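## Task

Get all bottles topped with a grey cap onto the tray and leave every other bottle off it. Every bottle must end up upright. Nothing counts if it only stays in place because the robot is holding it, and anything the robot is touching at the end must not drop more than about a fingernail's width once released.

## Robot and tools

ROBOT. There are two Doosan M1013 six-joint arms, left_arm and right_arm, each with a Robotiq 140 mm two-finger gripper. Bases in the scene frame: left_arm at (-0.008, +0.433, 0) m, right_arm at (-0.090, -0.605, 0) m, both turned only slightly about z. The scene frame has its origin on the table top midway between the arms, +z up, +x out over the table, and left_arm on the +y side. The arm names do not refer to sides of a camera image.

execute_actions takes "actions", a list holding zero or one entry, and an optional "pictures" boolean.
- Empty list: nothing is commanded. The current state comes back with camera images.
- Motion: {"rows": [...], "steps": n}. n is 1 to 15, default 15, and each step is 1/30 s. There are 1 to 15 rows, one applied per step, and the last row repeats to fill the steps. A motion needs at least 9 steps.
- Wait: {"steps": n} with no rows, n up to 300. It returns once n steps have passed since the previous result, and your reply time counts toward them.
- A refused call moves nothing.

ROW LAYOUT. Each row is one flat list of 18 numbers covering both arms, even if only one arm moves.
- First 9 numbers, left_arm: six absolute joint target angles in radians (waist, shoulder, elbow, forearm roll, wrist pitch, wrist roll), then gripper position, force_limit and speed.
- Last 9 numbers: the same for right_arm.
- Joint angles are targets, not offsets, on the same scale as the Joint positions line.
- Stated joint ranges: elbow -2.792 to 2.792; all other joints -6.283 to 6.283. A target more than 0.010 rad beyond a range end, and further out than the joint's last reported angle, makes the call refused. Targets beyond the true end are clipped to it, and the result may then say "joint sent to its limit", possibly about an earlier action.

GRIPPER NUMBERS. All three lie in [-1, 1].
- position: +1 is fully open (140 mm). The pads touch at about -0.8. -1 closes until blocked.
- force_limit: about 14 N at -1, 60 N at 0, 107 N at +1.
- speed: about 30, 140 and 250 mm/s at -1, 0 and +1.
- To leave a gripper unchanged, repeat its previous three numbers. A 0 is itself a command.

To grasp, send position -1 and confirm object_status is 2. object_status values:
- 0: moving.
- 1: blocked while opening.
- 2: blocked while closing, i.e. holding.
- 3: reached the requested position, or pads touching (a thin item may still be held).
While the status is 2, a new force_limit only applies with a new position value, so to squeeze harder raise force_limit and switch position between -1 and -0.98. position_measured is in counts, not millimetres: 3 is fully open, 230 is pads touching.

Gripper geometry. The fingers point along the gripper's +z and close along its y. end_effector_position is the point between the closed pads. Fingertips extend about 33 mm past it when closed and 9 mm when open. Closing pushes the tips roughly 24 mm further out, so keep that clearance above the table.

MOTION LIMITS.
- Joint target rates: 2.09 rad/s for waist and shoulder, 3.14 for elbow, 3.93 for the three wrist joints. It takes 0.3 s to reach full rate, and an arm's joints are timed to finish together.
- Targets are held within a lead of the measured angle: 0.456 rad for waist and shoulder, 0.683 for elbow, 0.854 for the wrist joints.
- If a step would place the gripper more than 70 mm from where it is, all that arm's targets are scaled back.
- Between calls the arms keep moving toward the last row sent. They stop once motion has nearly ceased or a HELD step occurs.

RESULTS.
- The state line gives, for left_arm | right_arm: end_effector_position (m), end_effector_quat_wxyz, and linear and angular velocities, all in the scene frame. The printed position can be off, more so at long reach.
- Joint positions and Joint velocities: one block per arm, in column order.
- Joint torques: include a per-arm offset, a factor and noise.
- Flange force: the outside force on the gripper, including the weight of anything held. It is noisy, especially during acceleration or right after a sudden stop, and may read "no reading".
- "joint command not followed": the clearance check altered or blocked some joint targets.
- HELD: marks steps on which your row was not sent in full.
- Timing: each result is captured 9 steps before its action ends. Those steps run while you compose the next call, and the next action begins after them.

FAULTS AND CARE.
- An arm freezes for 10 s and drops the rest of the call if a joint's contact torque reaches its load limit, or if an outside force on it (tool and held item included) reaches 144 N.
- Load limits in N m: waist 302, shoulder 302, elbow 142, forearm roll 40, wrist pitch 40, wrist roll 40. A held object's weight counts toward them.
- Holding loads heats motors. A MOTOR HOT warning precedes an OVER-TEMPERATURE FAULT that brakes the arm.
- Keep the arms from striking or pressing on each other.
- Expect occasional tugs on held items or pushes on loose ones.
- Never knock anything off the table, topple bottles, drop items, slam into things or push hard.
- Release everything so it stands on its own.

CAMERAS. cam_head_left and cam_head_right, 672x504 each, are head cameras behind the table at about x -1.1, z 0.83, looking forward and down. Their calibration is only approximate. zoom_image takes "camera" and "region" [x0, y0, x1, y1] in pixels of that camera's latest image, at most 504 by 504, and returns an enlarged view.

OTHER TOOLS. read_manual (section "licences") returns only licence text. finished_scene takes "scene" (the current scene number), grades it and moves on. It cannot be undone. Replying without any tool call ends the run.

Each tool is called after "Emit:" in YAML: its name, and indented under it one key for each argument.

## Session

Emit:
execute_actions:
  actions: []

Scene clock: 0.00 s of 6400.00 s.
left_arm: end_effector_position=(+0.6581, +0.7208, +0.2450) position_measured=3 object_status=3 end_effector_quat_wxyz=(-0.008, +0.800, -0.023, +0.599) end_effector_velocity=(-0.000, +0.001, -0.000) end_effector_angular_velocity=(+0.000, -0.001, +0.000) | right_arm: end_effector_position=(+0.1995, -0.2927, +0.2893) position_measured=3 object_status=3 end_effector_quat_wxyz=(+0.373, +0.681, -0.483, +0.406) end_effector_velocity=(+0.001, -0.000, -0.000) end_effector_angular_velocity=(-0.001, +0.001, -0.001)
Joint positions: left_arm=[ 0.64   0.149  2.29  -2.187  0.777  4.173] | right_arm=[ 1.184  0.318  1.866 -0.615  1.969  4.047]
Joint velocities: left_arm=[ 0.001  0.001 -0.     0.     0.001  0.001] | right_arm=[-0.001  0.001  0.    -0.    -0.    -0.001]
Joint torques (N m, as the joint torque sensors report them, + toward a larger angle): no reading
Flange force (N, the push that the arm receives, along the gripper's own x y z axes): no reading

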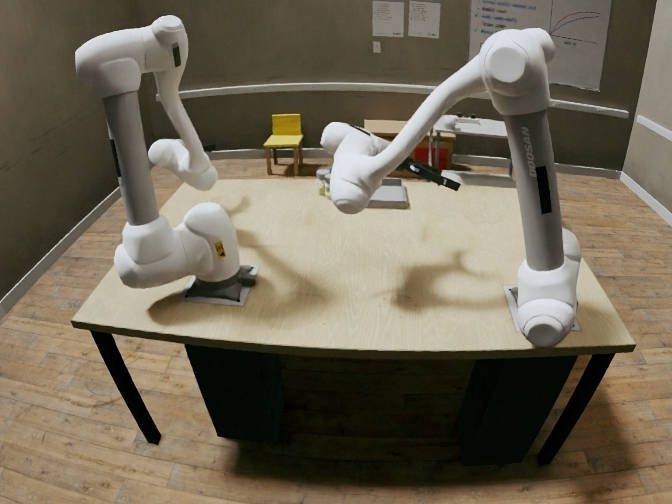

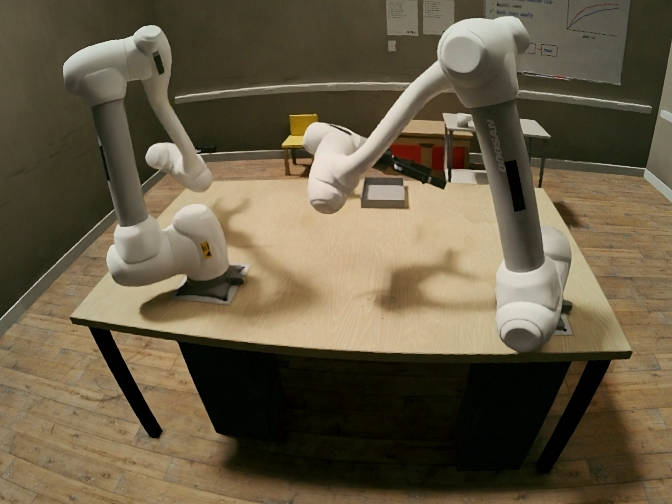

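Emit:
execute_actions:
  actions:
    - {"rows":[[0.64,0.149,2.29,-2.187,0.777,4.173,1,0,0,-0.7,0,1.57,0,1.57,4.047,1,0,0]]}

Emit:
execute_actions:
  actions:
    - {"steps":60}
  pictures: true

Emit:
zoom_image:
  camera: "cam_head_left"
  region: [240,140,480,260]

Emit:
zoom_image:
  camera: "cam_head_right"
  region: [240,140,480,260]

Scene clock: 0.63 s of 6400.00 s.
left_arm: end_effector_position=(+0.6581, +0.7207, +0.2450) position_measured=3 object_status=3 end_effector_quat_wxyz=(-0.008, +0.800, -0.023, +0.599) end_effector_velocity=(+0.000, -0.000, +0.000) end_effector_angular_velocity=(+0.002, +0.000, -0.002) | right_arm: end_effector_position=(+0.2146, -0.2850, +0.2926) position_measured=3 object_status=3 end_effector_quat_wxyz=(+0.323, +0.695, -0.561, +0.313) end_effector_velocity=(+0.203, +0.140, +0.111) end_effector_angular_velocity=(+2.795, +0.217, -1.426)
Joint positions: left_arm=[ 0.64   0.149  2.29  -2.187  0.777  4.173] | right_arm=[ 1.091  0.253  1.806 -0.489  1.887  4.047]
Joint velocities: left_arm=[-0.    -0.001 -0.     0.002 -0.    -0.   ] | right_arm=[-1.125 -0.774 -0.723  1.492 -0.965  0.002]
Joint torques (N m, as the joint torque sensors report them, + toward a larger angle): left_arm=[ -0.65 -39.95 -26.13  -2.31   2.27   0.12] | right_arm=[-19.95 -94.52 -50.03   3.2    1.77  -0.24]
Flange force (N, the push that the arm receives, along the gripper's own x y z axes): left_arm=[2.3 0.9 -2.8] | right_arm=[5.2 4.5 0.1]
Steps of this call (steps 1 to 13: nothing new was sent; steps 14 to 19: the first 6 steps of this action). Readings (joint positions | what the end effector reports):
14: left_arm=[0.640 0.149 2.290 -2.187 0.777 4.173] | right_arm=[1.184 0.318 1.866 -0.615 1.969 4.047] | left_arm position_measured=3 object_status=3 | right_arm position_measured=3 object_status=3
15: left_arm=[0.640 0.149 2.290 -2.187 0.777 4.173] | right_arm=[1.181 0.315 1.864 -0.611 1.966 4.047] | left_arm position_measured=3 object_status=3 | right_arm position_measured=3 object_status=3
17: left_arm=[0.640 0.149 2.290 -2.187 0.777 4.173] | right_arm=[1.151 0.295 1.845 -0.570 1.939 4.047] | left_arm position_measured=3 object_status=3 | right_arm position_measured=3 object_status=3
19: the state above

Scene clock: 2.63 s of 6400.00 s.
left_arm: end_effector_position=(+0.6582, +0.7207, +0.2451) position_measured=3 object_status=3 end_effector_quat_wxyz=(-0.008, +0.800, -0.023, +0.599) end_effector_velocity=(-0.000, +0.001, -0.000) end_effector_angular_velocity=(-0.000, +0.001, +0.001) | right_arm: end_effector_position=(+0.3659, -0.9309, +0.4397) position_measured=3 object_status=3 end_effector_quat_wxyz=(-0.001, +0.008, +1.000, -0.000) end_effector_velocity=(-0.196, -0.284, +0.011) end_effector_angular_velocity=(-0.005, -0.040, -0.629)
Joint positions: left_arm=[ 0.64   0.149  2.29  -2.187  0.777  4.173] | right_arm=[-0.662  0.001  1.571 -0.001  1.571  4.047]
Joint velocities: left_arm=[ 0.    -0.    -0.    -0.    -0.001 -0.001] | right_arm=[-0.628 -0.01  -0.01   0.021 -0.014  0.001]
Joint torques (N m, as the joint torque sensors report them, + toward a larger angle): left_arm=[  0.41 -41.5  -26.51  -2.42   2.3   -0.02] | right_arm=[  8.51 -43.98 -40.13   5.06  -0.23  -0.08]
Flange force (N, the push that the arm receives, along the gripper's own x y z axes): left_arm=[0.1 1.8 0.3] | right_arm=[-0.3 3.4 -2.4]
Kept back: nothing.
Steps of this call (steps 1 to 9: the last 9 steps of your previous action; steps 10 to 60: the robot went on to your last target). Readings (joint positions | what the end effector reports):
1: left_arm=[0.640 0.149 2.290 -2.187 0.777 4.173] | right_arm=[1.050 0.226 1.780 -0.437 1.853 4.047] | left_arm position_measured=3 object_status=3 | right_arm position_measured=3 object_status=3
2: left_arm=[0.640 0.149 2.290 -2.187 0.777 4.173] | right_arm=[1.008 0.201 1.757 -0.390 1.823 4.047] | left_arm position_measured=3 object_status=3 | right_arm position_measured=3 object_status=3
4: left_arm=[0.640 0.149 2.290 -2.187 0.777 4.173] | right_arm=[0.933 0.164 1.723 -0.318 1.776 4.047] | left_arm position_measured=3 object_status=3 | right_arm position_measured=3 object_status=3
8: left_arm=[0.640 0.149 2.290 -2.187 0.777 4.173] | right_arm=[0.796 0.114 1.676 -0.222 1.714 4.047] | left_arm position_measured=3 object_status=3 | right_arm position_measured=3 object_status=3
60: the state above

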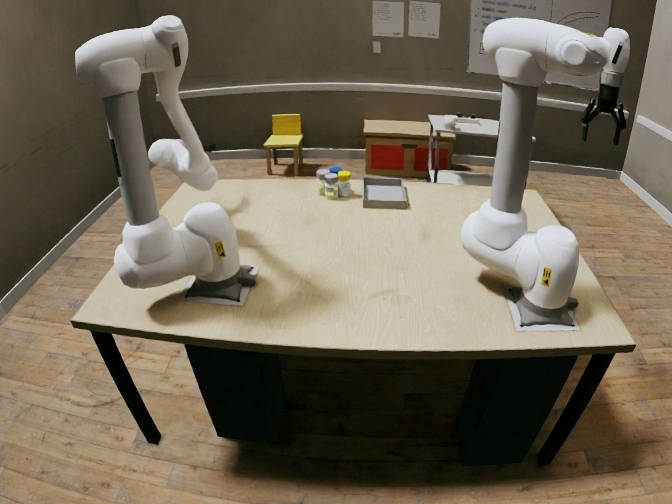

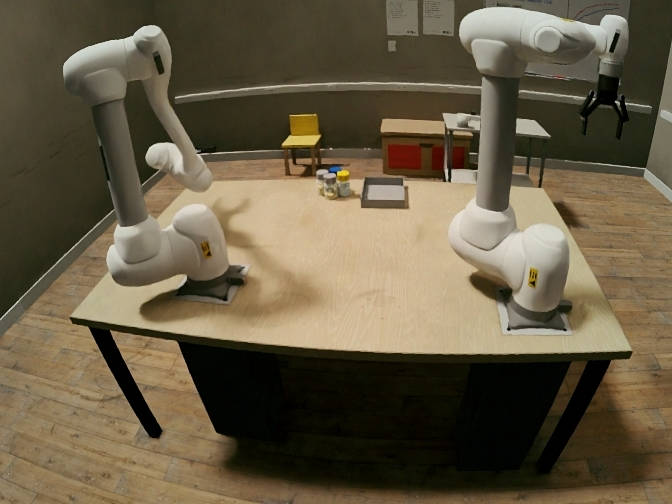

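Region (240, 140, 480, 260) of cam_head_left's 672x504 image, scaled by 2.100, with more detail than that image has.

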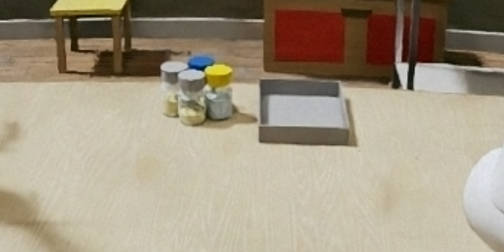

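Region (240, 140, 480, 260) of cam_head_right's 672x504 image, scaled by 2.100, with more detail than that image has.

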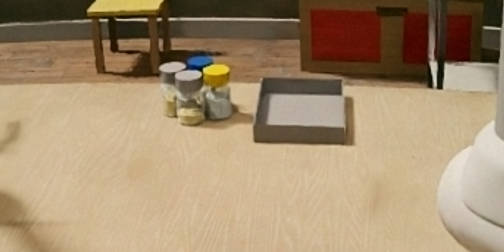

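Emit:
execute_actions:
  actions:
    - {"rows":[[0.4,0.2,1.7,0,1.165,4.25,0.15,-0.3,0,-0.7,0,1.57,0,1.57,4.047,1,0,0]]}

Emit:
execute_actions:
  actions:
    - {"steps":25}

Emit:
execute_actions:
  actions:
    - {"rows":[[-0.444,0.25,1.727,0,1.165,4.25,0.15,-0.3,0,-0.7,0,1.57,0,1.57,4.047,1,0,0]]}

Emit:
execute_actions:
  actions:
    - {"steps":45}
  pictures: true

Emit:
zoom_image:
  camera: "cam_head_left"
  region: [270,110,430,220]

Emit:
zoom_image:
  camera: "cam_head_right"
  region: [270,110,430,220]

Scene clock: 4.13 s of 6400.00 s.
left_arm: end_effector_position=(+0.7008, +0.6852, +0.2921) position_measured=36 object_status=0 end_effector_quat_wxyz=(-0.005, +0.775, -0.125, +0.620) end_effector_velocity=(+0.258, -0.283, +0.298) end_effector_angular_velocity=(+0.858, -0.389, -1.223) | right_arm: end_effector_position=(+0.3536, -0.9480, +0.4405) position_measured=3 object_status=3 end_effector_quat_wxyz=(+0.001, +0.027, +1.000, -0.001) end_effector_velocity=(+0.001, +0.001, +0.000) end_effector_angular_velocity=(+0.000, -0.001, +0.003)
Joint positions: left_arm=[ 0.604  0.156  2.201 -2.056  0.835  4.183] | right_arm=[-0.7   -0.     1.57   0.     1.57   4.047]
Joint velocities: left_arm=[-0.255  0.054 -0.612  0.984  0.406  0.08 ] | right_arm=[ 0.001 -0.    -0.     0.001 -0.    -0.001]
Joint torques (N m, as the joint torque sensors report them, + toward a larger angle): left_arm=[  2.05 -43.15 -23.24  -2.24   2.28  -0.64] | right_arm=[ -2.95 -38.39 -40.1    4.36  -0.25  -0.14]
Flange force (N, the push that the arm receives, along the gripper's own x y z axes): left_arm=[1.4 3.0 0.6] | right_arm=[-1.2 6.3 -3.4]
Steps of this call (steps 1 to 30: the robot went on to your last target; steps 31 to 39: nothing new was sent; steps 40 to 45: the first 6 steps of this action). Readings (joint positions | what the end effector reports):
40: left_arm=[0.640 0.149 2.290 -2.187 0.777 4.173] | right_arm=[-0.700 -0.000 1.570 0.000 1.570 4.047] | left_arm position_measured=3 object_status=0 | right_arm position_measured=3 object_status=3
41: left_arm=[0.638 0.149 2.285 -2.180 0.779 4.173] | right_arm=[-0.700 -0.000 1.570 0.000 1.570 4.047] | left_arm position_measured=6 object_status=0 | right_arm position_measured=3 object_status=3
43: left_arm=[0.623 0.152 2.248 -2.126 0.805 4.177] | right_arm=[-0.700 -0.000 1.570 0.000 1.570 4.047] | left_arm position_measured=21 object_status=0 | right_arm position_measured=3 object_status=3
45: the state above

Scene clock: 4.97 s of 6400.00 s.
left_arm: end_effector_position=(+0.6543, +0.6036, +0.2594) position_measured=110 object_status=3 end_effector_quat_wxyz=(+0.025, -0.489, +0.846, -0.212) end_effector_velocity=(-0.195, +0.350, -0.138) end_effector_angular_velocity=(+1.414, +0.540, -0.690) | right_arm: end_effector_position=(+0.3536, -0.9480, +0.4405) position_measured=3 object_status=3 end_effector_quat_wxyz=(+0.001, +0.027, +1.000, -0.001) end_effector_velocity=(-0.000, -0.000, +0.000) end_effector_angular_velocity=(-0.000, -0.000, -0.001)
Joint positions: left_arm=[ 0.416  0.197  1.738 -0.462  1.14   4.245] | right_arm=[-0.7   -0.     1.57   0.     1.57   4.047]
Joint velocities: left_arm=[-0.055  0.011 -0.136  1.632  0.089  0.019] | right_arm=[-0.001 -0.     0.    -0.    -0.     0.001]
Joint torques (N m, as the joint torque sensors report them, + toward a larger angle): left_arm=[ -0.46 -56.45 -38.88   2.73  -0.08  -0.14] | right_arm=[ -1.56 -37.64 -39.1    4.49  -0.19  -0.02]
Flange force (N, the push that the arm receives, along the gripper's own x y z axes): left_arm=[3.8 1.7 -1.9] | right_arm=[0.0 3.4 -4.8]
Kept back: nothing.
Steps of this call (steps 1 to 9: the last 9 steps of your previous action; steps 10 to 25: the robot went on to your last target). Readings (joint positions | what the end effector reports):
1: left_arm=[0.596 0.158 2.181 -2.022 0.849 4.186] | right_arm=[-0.700 -0.000 1.570 0.000 1.570 4.047] | left_arm position_measured=43 object_status=0 | right_arm position_measured=3 object_status=3
2: left_arm=[0.587 0.160 2.159 -1.985 0.863 4.189] | right_arm=[-0.700 -0.000 1.570 0.000 1.570 4.047] | left_arm position_measured=51 object_status=0 | right_arm position_measured=3 object_status=3
4: left_arm=[0.569 0.164 2.114 -1.905 0.892 4.195] | right_arm=[-0.700 -0.000 1.570 0.000 1.570 4.047] | left_arm position_measured=66 object_status=0 | right_arm position_measured=3 object_status=3
8: left_arm=[0.530 0.172 2.019 -1.707 0.955 4.208] | right_arm=[-0.700 -0.000 1.570 0.000 1.570 4.047] | left_arm position_measured=97 object_status=0 | right_arm position_measured=3 object_status=3
25: the state above

Scene clock: 5.17 s of 6400.00 s.
left_arm: end_effector_position=(+0.6448, +0.5942, +0.2365) position_measured=110 object_status=3 end_effector_quat_wxyz=(+0.017, -0.421, +0.899, -0.123) end_effector_velocity=(+0.091, -0.482, -0.110) end_effector_angular_velocity=(+0.428, +0.277, -1.159) | right_arm: end_effector_position=(+0.3536, -0.9480, +0.4405) position_measured=3 object_status=3 end_effector_quat_wxyz=(+0.001, +0.027, +1.000, -0.001) end_effector_velocity=(-0.000, -0.000, -0.000) end_effector_angular_velocity=(-0.000, +0.000, -0.001)
Joint positions: left_arm=[ 0.325  0.208  1.729 -0.264  1.151  4.247] | right_arm=[-0.7   -0.     1.57   0.     1.57   4.047]
Joint velocities: left_arm=[-0.955  0.104  0.     0.529  0.032  0.007] | right_arm=[-0.001  0.     0.    -0.    -0.     0.   ]
Joint torques (N m, as the joint torque sensors report them, + toward a larger angle): left_arm=[-10.63 -60.12 -37.12   3.13   0.3    0.08] | right_arm=[ -2.15 -37.2  -39.69   4.65  -0.28  -0.23]
Flange force (N, the push that the arm receives, along the gripper's own x y z axes): left_arm=[-2.8 -5.3 1.1] | right_arm=[0.4 5.2 -3.9]
Steps of this call (steps 1 to 6: the first 6 steps of this action). Readings (joint positions | what the end effector reports):
1: left_arm=[0.414 0.197 1.734 -0.407 1.143 4.246] | right_arm=[-0.700 -0.000 1.570 0.000 1.570 4.047] | left_arm position_measured=110 object_status=3 | right_arm position_measured=3 object_status=3
2: left_arm=[0.410 0.198 1.730 -0.358 1.146 4.246] | right_arm=[-0.700 -0.000 1.570 0.000 1.570 4.047] | left_arm position_measured=110 object_status=3 | right_arm position_measured=3 object_status=3
4: left_arm=[0.382 0.201 1.729 -0.298 1.149 4.247] | right_arm=[-0.700 -0.000 1.570 0.000 1.570 4.047] | left_arm position_measured=110 object_status=3 | right_arm position_measured=3 object_status=3
6: the state above

Scene clock: 6.67 s of 6400.00 s.
left_arm: end_effector_position=(+0.6044, +0.1676, +0.1998) position_measured=110 object_status=3 end_effector_quat_wxyz=(-0.000, -0.001, +1.000, +0.000) end_effector_velocity=(-0.000, -0.001, -0.000) end_effector_angular_velocity=(-0.001, +0.001, -0.001) | right_arm: end_effector_position=(+0.3537, -0.9480, +0.4404) position_measured=3 object_status=3 end_effector_quat_wxyz=(+0.001, +0.027, +1.000, -0.001) end_effector_velocity=(-0.000, +0.000, +0.001) end_effector_angular_velocity=(+0.000, -0.001, -0.001)
Joint positions: left_arm=[-0.444  0.25   1.727  0.     1.165  4.25 ] | right_arm=[-0.7   -0.     1.57  -0.     1.57   4.047]
Joint velocities: left_arm=[-0.001  0.    -0.    -0.001  0.     0.   ] | right_arm=[-0.001 -0.001 -0.     0.001  0.     0.001]
Joint torques (N m, as the joint torque sensors report them, + toward a larger angle): left_arm=[  0.38 -61.9  -37.62   4.51   0.1   -0.3 ] | right_arm=[ -1.43 -37.53 -40.08   4.24  -0.23  -0.07]
Flange force (N, the push that the arm receives, along the gripper's own x y z axes): left_arm=[1.7 0.5 -1.9] | right_arm=[1.9 4.5 -3.4]
Kept back: nothing.
Steps of this call (steps 1 to 9: the last 9 steps of your previous action; steps 10 to 45: the robot went on to your last target). Readings (joint positions | what the end effector reports):
1: left_arm=[0.294 0.211 1.729 -0.245 1.152 4.247] | right_arm=[-0.700 -0.000 1.570 0.000 1.570 4.047] | left_arm position_measured=110 object_status=3 | right_arm position_measured=3 object_status=3
2: left_arm=[0.265 0.214 1.729 -0.228 1.153 4.247] | right_arm=[-0.700 -0.000 1.570 0.000 1.570 4.047] | left_arm position_measured=110 object_status=3 | right_arm position_measured=3 object_status=3
4: left_arm=[0.210 0.219 1.729 -0.198 1.154 4.248] | right_arm=[-0.700 -0.000 1.570 -0.000 1.570 4.047] | left_arm position_measured=110 object_status=3 | right_arm position_measured=3 object_status=3
8: left_arm=[0.102 0.226 1.729 -0.151 1.157 4.248] | right_arm=[-0.700 -0.000 1.570 0.000 1.570 4.047] | left_arm position_measured=110 object_status=3 | right_arm position_measured=3 object_status=3
45: the state above
All arms were judged still, so your last target was given up. Only a new action makes them travel on or press farther. Fingers that are still opening or closing keep moving.

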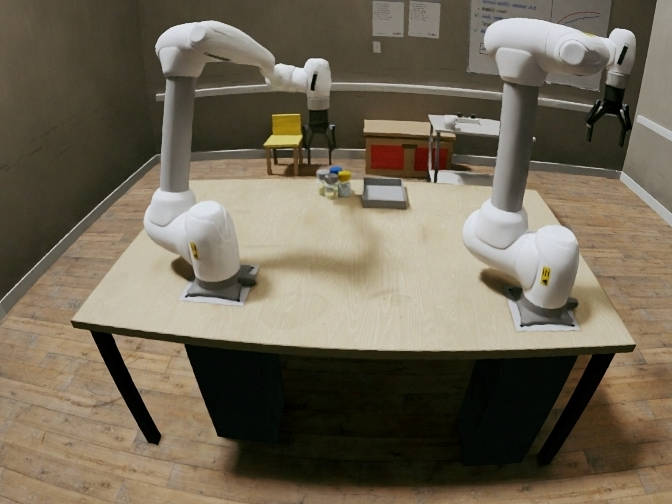

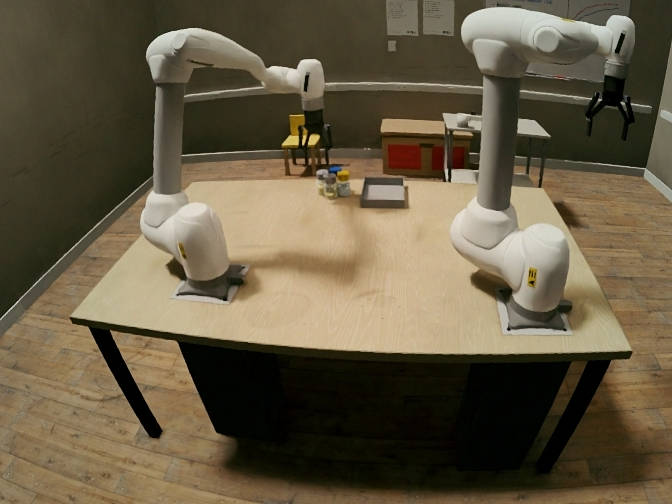

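Region (270, 110, 430, 220) of cam_head_left's 672x504 image, scaled by 3.150, with more detail than that image has; it fills the top 346 rows of this view, and the rest is white.

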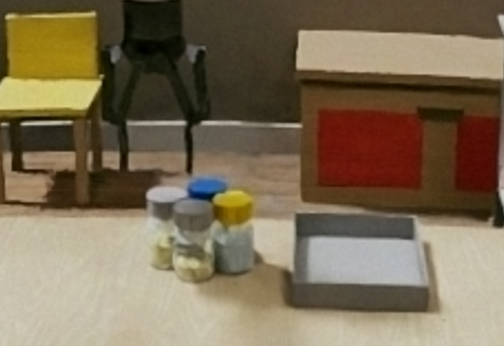

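Region (270, 110, 430, 220) of cam_head_right's 672x504 image, scaled by 3.150, with more detail than that image has; it fills the top 346 rows of this view, and the rest is white.

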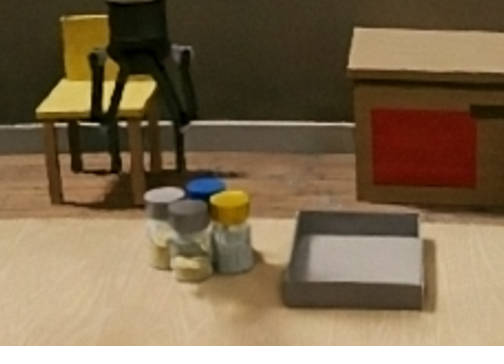

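Emit:
execute_actions:
  actions:
    - {"rows":[[-0.4595,0.372,1.674,0,1.096,4.237,0.15,-0.3,0,-0.7,0,1.57,0,1.57,4.047,1,0,0]]}

Emit:
execute_actions:
  actions:
    - {"steps":20}
  pictures: true

Emit:
zoom_image:
  camera: "cam_head_left"
  region: [290,140,380,210]

Emit:
zoom_image:
  camera: "cam_head_right"
  region: [290,140,380,210]

Scene clock: 7.40 s of 6400.00 s.
left_arm: end_effector_position=(+0.6357, +0.1438, +0.1609) position_measured=110 object_status=3 end_effector_quat_wxyz=(-0.000, -0.000, +1.000, +0.000) end_effector_velocity=(+0.227, -0.183, -0.336) end_effector_angular_velocity=(+0.017, +0.034, -0.012) | right_arm: end_effector_position=(+0.3537, -0.9480, +0.4404) position_measured=3 object_status=3 end_effector_quat_wxyz=(+0.001, +0.027, +1.000, -0.001) end_effector_velocity=(+0.001, +0.001, -0.000) end_effector_angular_velocity=(-0.000, +0.001, +0.003)
Joint positions: left_arm=[-0.455  0.333  1.691  0.     1.118  4.242] | right_arm=[-0.7    0.     1.57  -0.     1.57   4.047]
Joint velocities: left_arm=[-0.086  0.671 -0.272 -0.    -0.361 -0.073] | right_arm=[ 0.003  0.    -0.    -0.001  0.    -0.   ]
Joint torques (N m, as the joint torque sensors report them, + toward a larger angle): left_arm=[   5.18 -101.05  -40.03    5.03    0.7    -0.14] | right_arm=[ -1.79 -37.45 -41.11   4.4   -0.27   0.  ]
Flange force (N, the push that the arm receives, along the gripper's own x y z axes): left_arm=[-3.7 1.5 2.1] | right_arm=[2.8 6.0 -1.5]
Steps of this call (steps 1 to 16: nothing new was sent; steps 17 to 22: the first 6 steps of this action). Readings (joint positions | what the end effector reports):
17: left_arm=[-0.444 0.250 1.727 0.000 1.165 4.250] | right_arm=[-0.700 0.000 1.570 -0.000 1.570 4.047] | left_arm position_measured=110 object_status=3 | right_arm position_measured=3 object_status=3
18: left_arm=[-0.444 0.254 1.725 0.000 1.164 4.250] | right_arm=[-0.700 -0.000 1.570 -0.000 1.570 4.047] | left_arm position_measured=110 object_status=3 | right_arm position_measured=3 object_status=3
20: left_arm=[-0.448 0.283 1.712 0.000 1.146 4.248] | right_arm=[-0.700 0.000 1.570 -0.000 1.570 4.047] | left_arm position_measured=110 object_status=3 | right_arm position_measured=3 object_status=3
22: the state above

Scene clock: 8.07 s of 6400.00 s.
left_arm: end_effector_position=(+0.6496, +0.1327, +0.1418) position_measured=110 object_status=3 end_effector_quat_wxyz=(-0.000, -0.000, +1.000, +0.000) end_effector_velocity=(+0.000, -0.000, -0.000) end_effector_angular_velocity=(+0.001, -0.001, -0.001) | right_arm: end_effector_position=(+0.3537, -0.9480, +0.4404) position_measured=3 object_status=3 end_effector_quat_wxyz=(+0.001, +0.027, +1.000, -0.001) end_effector_velocity=(+0.001, +0.001, -0.000) end_effector_angular_velocity=(+0.001, -0.001, +0.001)
Joint positions: left_arm=[-0.46   0.372  1.674  0.     1.096  4.237] | right_arm=[-0.7    0.     1.57  -0.     1.57   4.047]
Joint velocities: left_arm=[-0.     0.001 -0.001  0.001 -0.    -0.   ] | right_arm=[ 0.001  0.     0.     0.002 -0.001  0.   ]
Joint torques (N m, as the joint torque sensors report them, + toward a larger angle): left_arm=[ -2.53 -71.9  -35.79   4.51   0.26  -0.14] | right_arm=[ -2.11 -37.32 -39.84   4.77  -0.26   0.17]
Flange force (N, the push that the arm receives, along the gripper's own x y z axes): left_arm=[-0.3 3.8 -2.8] | right_arm=[1.2 5.1 -3.7]
Kept back: nothing.
Steps of this call (steps 1 to 9: the last 9 steps of your previous action; steps 10 to 20: the robot went on to your last target). Readings (joint positions | what the end effector reports):
1: left_arm=[-0.457 0.353 1.683 0.000 1.107 4.240] | right_arm=[-0.700 0.000 1.570 -0.000 1.570 4.047] | left_arm position_measured=110 object_status=3 | right_arm position_measured=3 object_status=3
2: left_arm=[-0.459 0.365 1.677 0.000 1.100 4.238] | right_arm=[-0.700 0.000 1.570 -0.000 1.570 4.047] | left_arm position_measured=110 object_status=3 | right_arm position_measured=3 object_status=3
4: left_arm=[-0.460 0.372 1.674 0.000 1.096 4.237] | right_arm=[-0.700 0.000 1.570 -0.000 1.570 4.047] | left_arm position_measured=110 object_status=3 | right_arm position_measured=3 object_status=3
8: left_arm=[-0.460 0.372 1.674 0.000 1.096 4.237] | right_arm=[-0.700 0.000 1.570 -0.000 1.570 4.047] | left_arm position_measured=110 object_status=3 | right_arm position_measured=3 object_status=3
20: the state above

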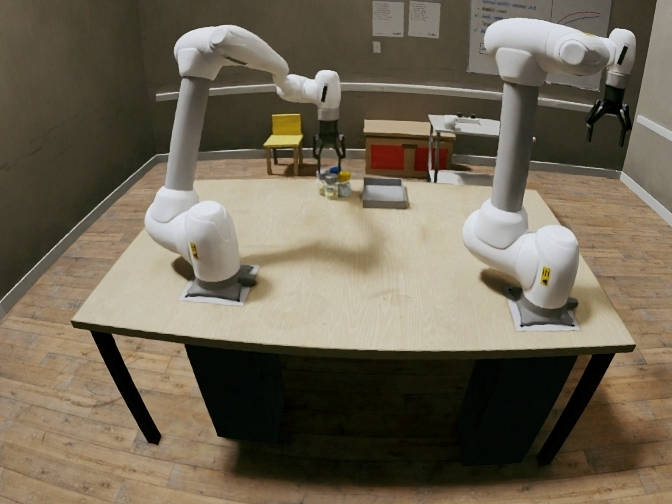

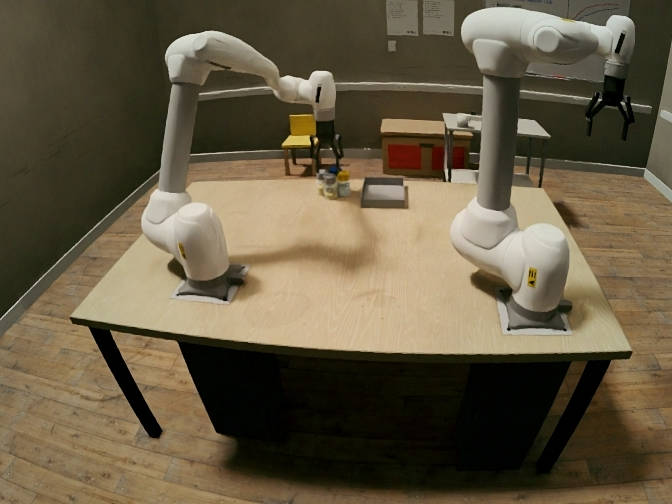

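Region (290, 140, 380, 210) of cam_head_left's 672x504 image, scaled by 5.600, with more detail than that image has.

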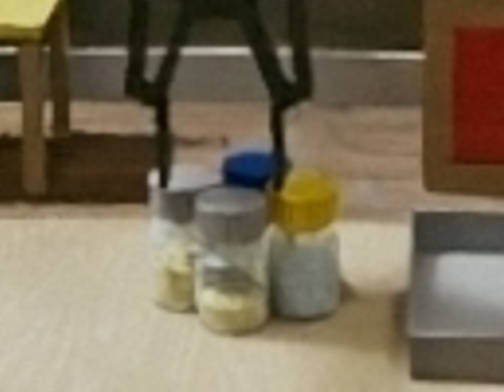

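Region (290, 140, 380, 210) of cam_head_right's 672x504 image, scaled by 5.600, with more detail than that image has.

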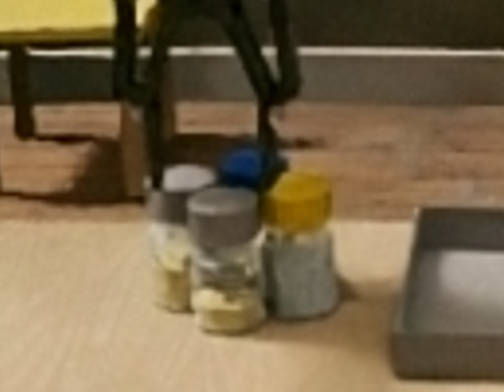

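Emit:
execute_actions:
  actions:
    - {"rows":[[-0.4767,0.3558,1.697,0,1.0888,4.22,0.15,-0.3,0,-0.7,0,1.57,0,1.57,4.047,1,0,0]],"steps":10}

Emit:
execute_actions:
  actions:
    - {"rows":[[-0.4767,0.3896,1.7339,0,1.018,4.22,0.15,-0.3,0,-0.7,0,1.57,0,1.57,4.047,1,0,0]]}

Emit:
execute_actions:
  actions:
    - {"steps":12}
  pictures: true

Emit:
zoom_image:
  camera: "cam_head_left"
  region: [290,140,380,210]

Emit:
zoom_image:
  camera: "cam_head_right"
  region: [290,140,380,210]

Scene clock: 8.87 s of 6400.00 s.
left_arm: end_effector_position=(+0.6496, +0.1327, +0.1419) position_measured=110 object_status=3 end_effector_quat_wxyz=(-0.000, -0.000, +1.000, +0.000) end_effector_velocity=(-0.005, -0.003, +0.003) end_effector_angular_velocity=(-0.003, -0.006, +0.008) | right_arm: end_effector_position=(+0.3537, -0.9480, +0.4404) position_measured=3 object_status=3 end_effector_quat_wxyz=(+0.001, +0.027, +1.000, -0.001) end_effector_velocity=(+0.000, +0.000, -0.000) end_effector_angular_velocity=(+0.001, -0.000, +0.000)
Joint positions: left_arm=[-0.46   0.372  1.674 -0.     1.096  4.237] | right_arm=[-0.7    0.     1.57  -0.     1.57   4.047]
Joint velocities: left_arm=[-0.007 -0.01   0.009  0.    -0.006 -0.015] | right_arm=[ 0.     0.     0.     0.001 -0.     0.   ]
Joint torques (N m, as the joint torque sensors report them, + toward a larger angle): left_arm=[ -1.76 -71.58 -35.66   4.29   0.11  -0.24] | right_arm=[ -1.14 -38.31 -40.67   4.5   -0.15   0.15]
Flange force (N, the push that the arm receives, along the gripper's own x y z axes): left_arm=[0.5 3.2 -3.5] | right_arm=[1.9 3.6 -2.0]
Steps of this call (steps 1 to 15: the robot went on to your last target; steps 16 to 23: nothing new was sent; step 24: the first step of this action). Readings (joint positions | what the end effector reports):
24: the state above

Scene clock: 19.30 s of 6400.00 s.
left_arm: end_effector_position=(+0.6377, +0.1245, +0.1314) position_measured=110 object_status=3 end_effector_quat_wxyz=(+0.004, -0.000, +1.000, -0.003) end_effector_velocity=(-0.000, -0.000, -0.000) end_effector_angular_velocity=(+0.000, +0.000, -0.000) | right_arm: end_effector_position=(+0.3537, -0.9480, +0.4404) position_measured=3 object_status=3 end_effector_quat_wxyz=(+0.001, +0.027, +1.000, -0.001) end_effector_velocity=(-0.000, -0.000, -0.000) end_effector_angular_velocity=(+0.001, -0.000, -0.001)
Joint positions: left_arm=[-0.477  0.365  1.706 -0.002  1.061  4.22 ] | right_arm=[-0.7    0.     1.57  -0.     1.57   4.047]
Joint velocities: left_arm=[-0.001  0.     0.    -0.     0.     0.   ] | right_arm=[-0.001  0.     0.     0.001 -0.     0.   ]
Joint torques (N m, as the joint torque sensors report them, + toward a larger angle): left_arm=[ -3.75 -44.93 -20.12   3.91  -0.61  -0.06] | right_arm=[ -2.45 -36.05 -40.15   4.46  -0.04  -0.12]
Flange force (N, the push that the arm receives, along the gripper's own x y z axes): left_arm=[2.8 7.0 -38.4] | right_arm=[2.5 7.0 -2.7]
FORCE FAULT: contact force on the left arm reached its limit, and that arm stopped for 10 seconds. The contact can be on any part of that arm, not only on its tool. That arm's remaining commands of this call were not run. That arm holds still and accepts commands again. Move the arm away from the contact; if what it grips holds it there, let go first. Pushing or pulling that hard again can fault the arm again.
Kept back: nothing.
The stop of the left arm began at step 13 of this call (marked STOPPED below). From that step on that arm followed nothing that you had sent. 12 of its steps, steps kept back included, did not run and will not run. The other arm was sent all steps of this action in this call, none kept back. Nothing is kept back now, and the robot has no last target.
Steps of this call (steps 1 to 9: the last 9 steps of your previous action; steps 10 to 15: the first 6 steps of this action; steps 16 to 24: the last 9 steps of this action, not kept back; steps 25 to 313: the stop continued). Readings (joint positions | what the end effector reports):
10: left_arm=[-0.477 0.356 1.697 -0.000 1.089 4.220] | right_arm=[-0.700 0.000 1.570 -0.000 1.570 4.047] | left_arm position_measured=110 object_status=3 | right_arm position_measured=3 object_status=3
11: left_arm=[-0.477 0.358 1.700 0.000 1.082 4.220] | right_arm=[-0.700 0.000 1.570 -0.000 1.570 4.047] | left_arm position_measured=110 object_status=3 | right_arm position_measured=3 object_status=3
13: left_arm=[-0.477 0.366 1.708 -0.002 1.061 4.220] | right_arm=[-0.700 0.000 1.570 -0.000 1.570 4.047] | left_arm position_measured=110 object_status=3 | right_arm position_measured=3 object_status=3 STOPPED (the left arm)
17: left_arm=[-0.477 0.365 1.706 -0.002 1.061 4.220] | right_arm=[-0.700 0.000 1.570 -0.000 1.570 4.047] | left_arm position_measured=110 object_status=3 | right_arm position_measured=3 object_status=3
313: the state above

Scene clock: 19.33 s of 6400.00 s.
left_arm: end_effector_position=(+0.6378, +0.1245, +0.1315) position_measured=110 object_status=3 end_effector_quat_wxyz=(+0.004, -0.000, +1.000, -0.003) end_effector_velocity=(+0.000, +0.000, +0.003) end_effector_angular_velocity=(-0.001, -0.003, +0.000) | right_arm: end_effector_position=(+0.3537, -0.9480, +0.4404) position_measured=3 object_status=3 end_effector_quat_wxyz=(+0.001, +0.027, +1.000, -0.001) end_effector_velocity=(-0.000, -0.000, -0.000) end_effector_angular_velocity=(+0.002, -0.001, -0.001)
Joint positions: left_arm=[-0.477  0.364  1.706 -0.002  1.061  4.22 ] | right_arm=[-0.7    0.     1.57  -0.     1.57   4.047]
Joint velocities: left_arm=[ 0.    -0.003 -0.001  0.001  0.    -0.   ] | right_arm=[-0.001  0.     0.     0.002 -0.    -0.   ]
Joint torques (N m, as the joint torque sensors report them, + toward a larger angle): left_arm=[ -3.69 -43.72 -21.69   3.78  -0.43  -0.25] | right_arm=[  1.71 -39.51 -39.72   4.41  -0.06   0.08]
Flange force (N, the push that the arm receives, along the gripper's own x y z axes): left_arm=[8.0 10.3 -38.4] | right_arm=[2.3 -2.3 -3.6]
Kept back: nothing.
A stop began in an earlier call of the same reply, so what this call sent did not run. Send another action.
Steps of this call (step 1: nothing new was sent). Readings (joint positions | what the end effector reports):
1: the state above

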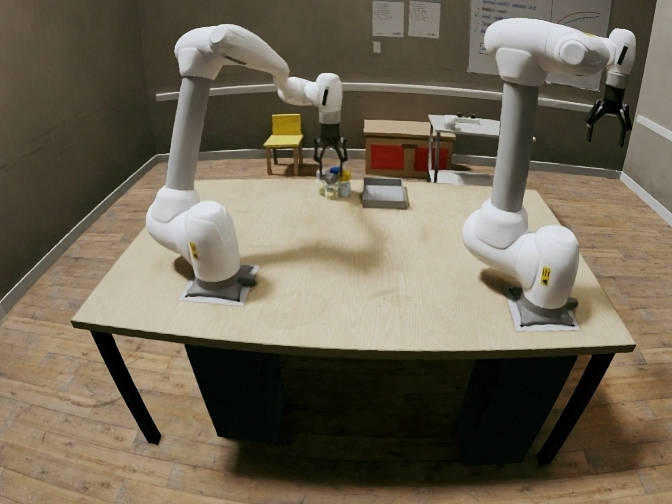

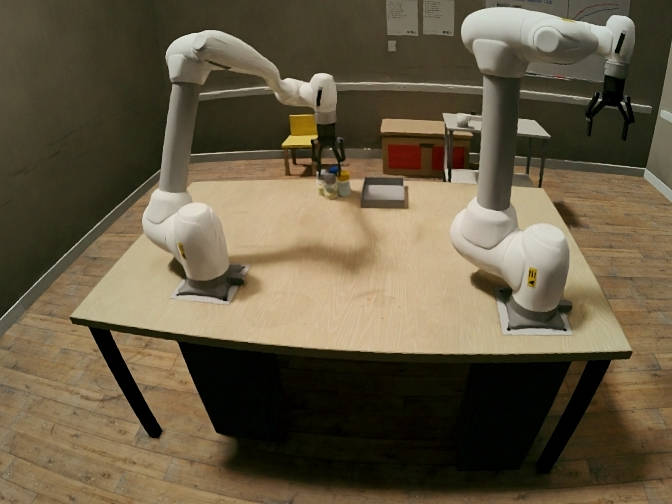

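Region (290, 140, 380, 210) of cam_head_left's 672x504 image, scaled by 5.600, with more detail than that image has.

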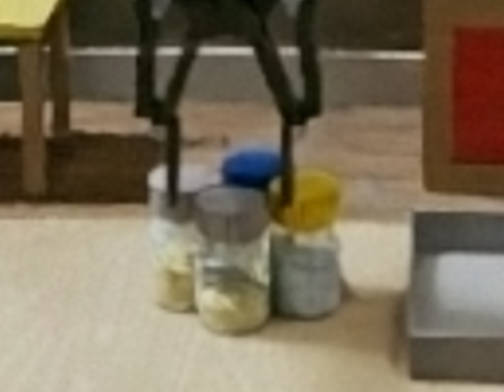

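Region (290, 140, 380, 210) of cam_head_right's 672x504 image, scaled by 5.600, with more detail than that image has.

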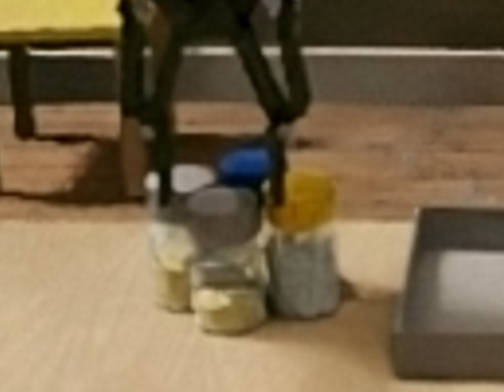

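Emit:
execute_actions:
  actions:
    - {"rows":[[-0.4767,0.3558,1.697,0,1.0888,4.22,0.15,-0.3,0,-0.7,0,1.57,0,1.57,4.047,1,0,0]],"steps":9}

Emit:
execute_actions:
  actions:
    - {"rows":[[-0.495,0.3242,1.7421,0,1.0753,4.34,0.08,-0.3,0,-0.7,0,1.57,0,1.57,4.047,1,0,0]],"steps":12}

Emit:
execute_actions:
  actions:
    - {"rows":[[-0.495,0.333,1.7514,0,1.057,4.34,0.08,-0.3,0,-0.7,0,1.57,0,1.57,4.047,1,0,0]],"steps":12}

Emit:
execute_actions:
  actions:
    - {"steps":12}
  pictures: true

Emit:
zoom_image:
  camera: "cam_head_left"
  region: [290,140,380,210]

Scene clock: 22.73 s of 6400.00 s.
left_arm: end_effector_position=(+0.6377, +0.1245, +0.1314) position_measured=110 object_status=3 end_effector_quat_wxyz=(+0.004, -0.000, +1.000, -0.003) end_effector_velocity=(+0.001, -0.000, +0.001) end_effector_angular_velocity=(-0.001, -0.002, +0.001) | right_arm: end_effector_position=(+0.3537, -0.9480, +0.4404) position_measured=3 object_status=3 end_effector_quat_wxyz=(+0.001, +0.027, +1.000, -0.001) end_effector_velocity=(+0.000, +0.000, +0.001) end_effector_angular_velocity=(-0.001, -0.001, -0.001)
Joint positions: left_arm=[-0.477  0.365  1.706 -0.002  1.061  4.22 ] | right_arm=[-0.7    0.     1.57  -0.     1.57   4.047]
Joint velocities: left_arm=[ 0.001 -0.    -0.001 -0.    -0.001  0.   ] | right_arm=[ 0.    -0.001 -0.    -0.    -0.     0.001]
Joint torques (N m, as the joint torque sensors report them, + toward a larger angle): left_arm=[ -2.87 -44.53 -19.79   4.    -0.5   -0.25] | right_arm=[  1.22 -36.49 -40.76   4.59  -0.2    0.02]
Flange force (N, the push that the arm receives, along the gripper's own x y z axes): left_arm=[3.2 6.3 -38.8] | right_arm=[7.0 2.0 -2.0]
Kept back: the last 9 steps of this action.
Steps of this call (steps 1 to 90: nothing new was sent; then 0.40 s passed at rest). Readings (joint positions | what the end effector reports):
1: left_arm=[-0.477 0.364 1.706 -0.002 1.061 4.220] | right_arm=[-0.700 0.000 1.570 -0.000 1.570 4.047] | left_arm position_measured=110 object_status=3 | right_arm position_measured=3 object_status=3
2: left_arm=[-0.477 0.364 1.706 -0.002 1.061 4.220] | right_arm=[-0.700 0.000 1.570 -0.000 1.570 4.047] | left_arm position_measured=110 object_status=3 | right_arm position_measured=3 object_status=3
4: left_arm=[-0.477 0.364 1.706 -0.002 1.061 4.220] | right_arm=[-0.700 0.000 1.570 -0.000 1.570 4.047] | left_arm position_measured=110 object_status=3 | right_arm position_measured=3 object_status=3
8: left_arm=[-0.477 0.364 1.706 -0.002 1.061 4.220] | right_arm=[-0.700 0.000 1.570 -0.000 1.570 4.047] | left_arm position_measured=110 object_status=3 | right_arm position_measured=3 object_status=3
90: the state above

Scene clock: 23.13 s of 6400.00 s.
left_arm: end_effector_position=(+0.6292, +0.1265, +0.1421) position_measured=118 object_status=0 end_effector_quat_wxyz=(-0.000, +0.015, +1.000, +0.000) end_effector_velocity=(-0.168, -0.007, -0.006) end_effector_angular_velocity=(+0.000, +0.000, -0.931) | right_arm: end_effector_position=(+0.3537, -0.9480, +0.4404) position_measured=3 object_status=3 end_effector_quat_wxyz=(+0.001, +0.027, +1.000, -0.001) end_effector_velocity=(-0.000, -0.000, +0.001) end_effector_angular_velocity=(-0.002, +0.000, -0.001)
Joint positions: left_arm=[-0.481  0.349  1.707  0.     1.086  4.247] | right_arm=[-0.7    0.     1.57  -0.     1.57   4.047]
Joint velocities: left_arm=[-0.122 -0.21   0.312  0.    -0.101  0.809] | right_arm=[ 0.    -0.001 -0.    -0.001  0.     0.001]
Joint torques (N m, as the joint torque sensors report them, + toward a larger angle): left_arm=[ -6.61 -81.63 -31.53   3.18   0.89   0.05] | right_arm=[ -3.54 -38.27 -40.08   4.4    0.17  -0.18]
Flange force (N, the push that the arm receives, along the gripper's own x y z axes): left_arm=[5.7 4.3 -1.0] | right_arm=[-1.3 7.2 -2.8]
Steps of this call (steps 1 to 9: the last 9 steps of your previous action; steps 10 to 12: the first 3 steps of this action). Readings (joint positions | what the end effector reports):
10: left_arm=[-0.477 0.356 1.697 -0.000 1.089 4.220] | right_arm=[-0.700 0.000 1.570 -0.000 1.570 4.047] | left_arm position_measured=110 object_status=0 | right_arm position_measured=3 object_status=3
11: left_arm=[-0.478 0.354 1.699 0.000 1.089 4.226] | right_arm=[-0.700 0.000 1.570 -0.000 1.570 4.047] | left_arm position_measured=112 object_status=0 | right_arm position_measured=3 object_status=3
12: the state above

Scene clock: 23.53 s of 6400.00 s.
left_arm: end_effector_position=(+0.6099, +0.1256, +0.1350) position_measured=119 object_status=3 end_effector_quat_wxyz=(+0.000, +0.069, +0.998, -0.000) end_effector_velocity=(-0.014, +0.005, -0.122) end_effector_angular_velocity=(+0.019, +0.046, +0.002) | right_arm: end_effector_position=(+0.3537, -0.9480, +0.4404) position_measured=3 object_status=3 end_effector_quat_wxyz=(+0.001, +0.027, +1.000, -0.001) end_effector_velocity=(+0.000, -0.000, +0.000) end_effector_angular_velocity=(-0.001, -0.000, +0.002)
Joint positions: left_arm=[-0.495  0.33   1.748  0.     1.063  4.34 ] | right_arm=[-0.7    0.     1.57  -0.     1.57   4.047]
Joint velocities: left_arm=[-0.001  0.099  0.109 -0.007 -0.159  0.   ] | right_arm=[ 0.001  0.    -0.    -0.    -0.001 -0.001]
Joint torques (N m, as the joint torque sensors report them, + toward a larger angle): left_arm=[ -1.02 -69.81 -37.67   4.08  -0.45  -0.25] | right_arm=[ -3.14 -37.65 -39.8    4.48   0.36  -0.11]
Flange force (N, the push that the arm receives, along the gripper's own x y z axes): left_arm=[1.6 2.0 2.1] | right_arm=[-0.7 6.5 -2.7]
Steps of this call (steps 1 to 9: the last 9 steps of your previous action; steps 10 to 12: the first 3 steps of this action). Readings (joint positions | what the end effector reports):
10: left_arm=[-0.495 0.324 1.742 0.000 1.075 4.340] | right_arm=[-0.700 0.000 1.570 -0.000 1.570 4.047] | left_arm position_measured=119 object_status=3 | right_arm position_measured=3 object_status=3
11: left_arm=[-0.495 0.326 1.744 0.000 1.070 4.340] | right_arm=[-0.700 0.000 1.570 -0.000 1.570 4.047] | left_arm position_measured=119 object_status=3 | right_arm position_measured=3 object_status=3
12: the state above

Scene clock: 23.93 s of 6400.00 s.
left_arm: end_effector_position=(+0.6100, +0.1255, +0.1313) position_measured=119 object_status=3 end_effector_quat_wxyz=(+0.000, +0.069, +0.998, -0.000) end_effector_velocity=(+0.000, -0.000, -0.000) end_effector_angular_velocity=(+0.001, -0.000, -0.001) | right_arm: end_effector_position=(+0.3537, -0.9480, +0.4404) position_measured=3 object_status=3 end_effector_quat_wxyz=(+0.001, +0.027, +1.000, -0.001) end_effector_velocity=(+0.000, +0.000, -0.000) end_effector_angular_velocity=(+0.000, -0.000, -0.001)
Joint positions: left_arm=[-0.495  0.333  1.751 -0.     1.057  4.34 ] | right_arm=[-0.7    0.     1.57  -0.     1.57   4.047]
Joint velocities: left_arm=[-0.     0.001  0.     0.001 -0.     0.   ] | right_arm=[ 0.     0.    -0.     0.     0.     0.001]
Joint torques (N m, as the joint torque sensors report them, + toward a larger angle): left_arm=[ -1.7  -67.22 -35.37   4.22   0.12  -0.05] | right_arm=[ -2.12 -36.92 -40.05   4.6   -0.12  -0.02]
Flange force (N, the push that the arm receives, along the gripper's own x y z axes): left_arm=[1.3 2.9 -2.9] | right_arm=[1.8 6.0 -3.2]
Kept back: nothing.
Steps of this call (steps 1 to 9: the last 9 steps of your previous action; steps 10 to 12: the robot went on to your last target). Readings (joint positions | what the end effector reports):
1: left_arm=[-0.495 0.332 1.751 -0.000 1.060 4.340] | right_arm=[-0.700 0.000 1.570 -0.000 1.570 4.047] | left_arm position_measured=119 object_status=3 | right_arm position_measured=3 object_status=3
2: left_arm=[-0.495 0.332 1.751 -0.000 1.058 4.340] | right_arm=[-0.700 0.000 1.570 -0.000 1.570 4.047] | left_arm position_measured=119 object_status=3 | right_arm position_measured=3 object_status=3
4: left_arm=[-0.495 0.333 1.751 -0.000 1.057 4.340] | right_arm=[-0.700 0.000 1.570 -0.000 1.570 4.047] | left_arm position_measured=119 object_status=3 | right_arm position_measured=3 object_status=3
8: left_arm=[-0.495 0.333 1.751 -0.000 1.057 4.340] | right_arm=[-0.700 0.000 1.570 -0.000 1.570 4.047] | left_arm position_measured=119 object_status=3 | right_arm position_measured=3 object_status=3
12: the state above

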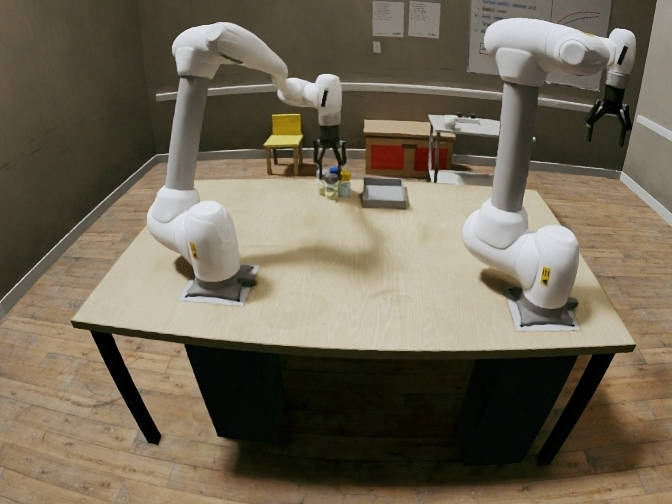

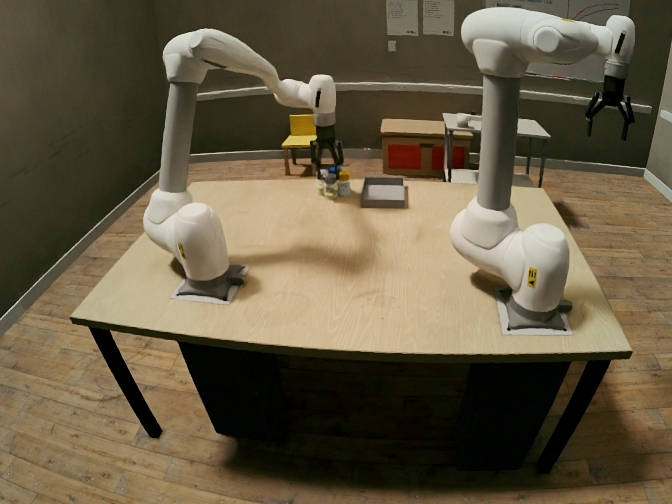

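Region (290, 140, 380, 210) of cam_head_left's 672x504 image, scaled by 5.600, with more detail than that image has.

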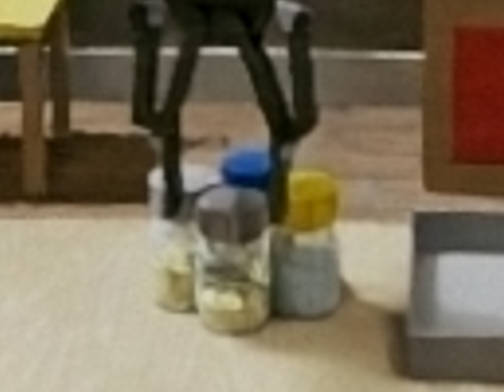

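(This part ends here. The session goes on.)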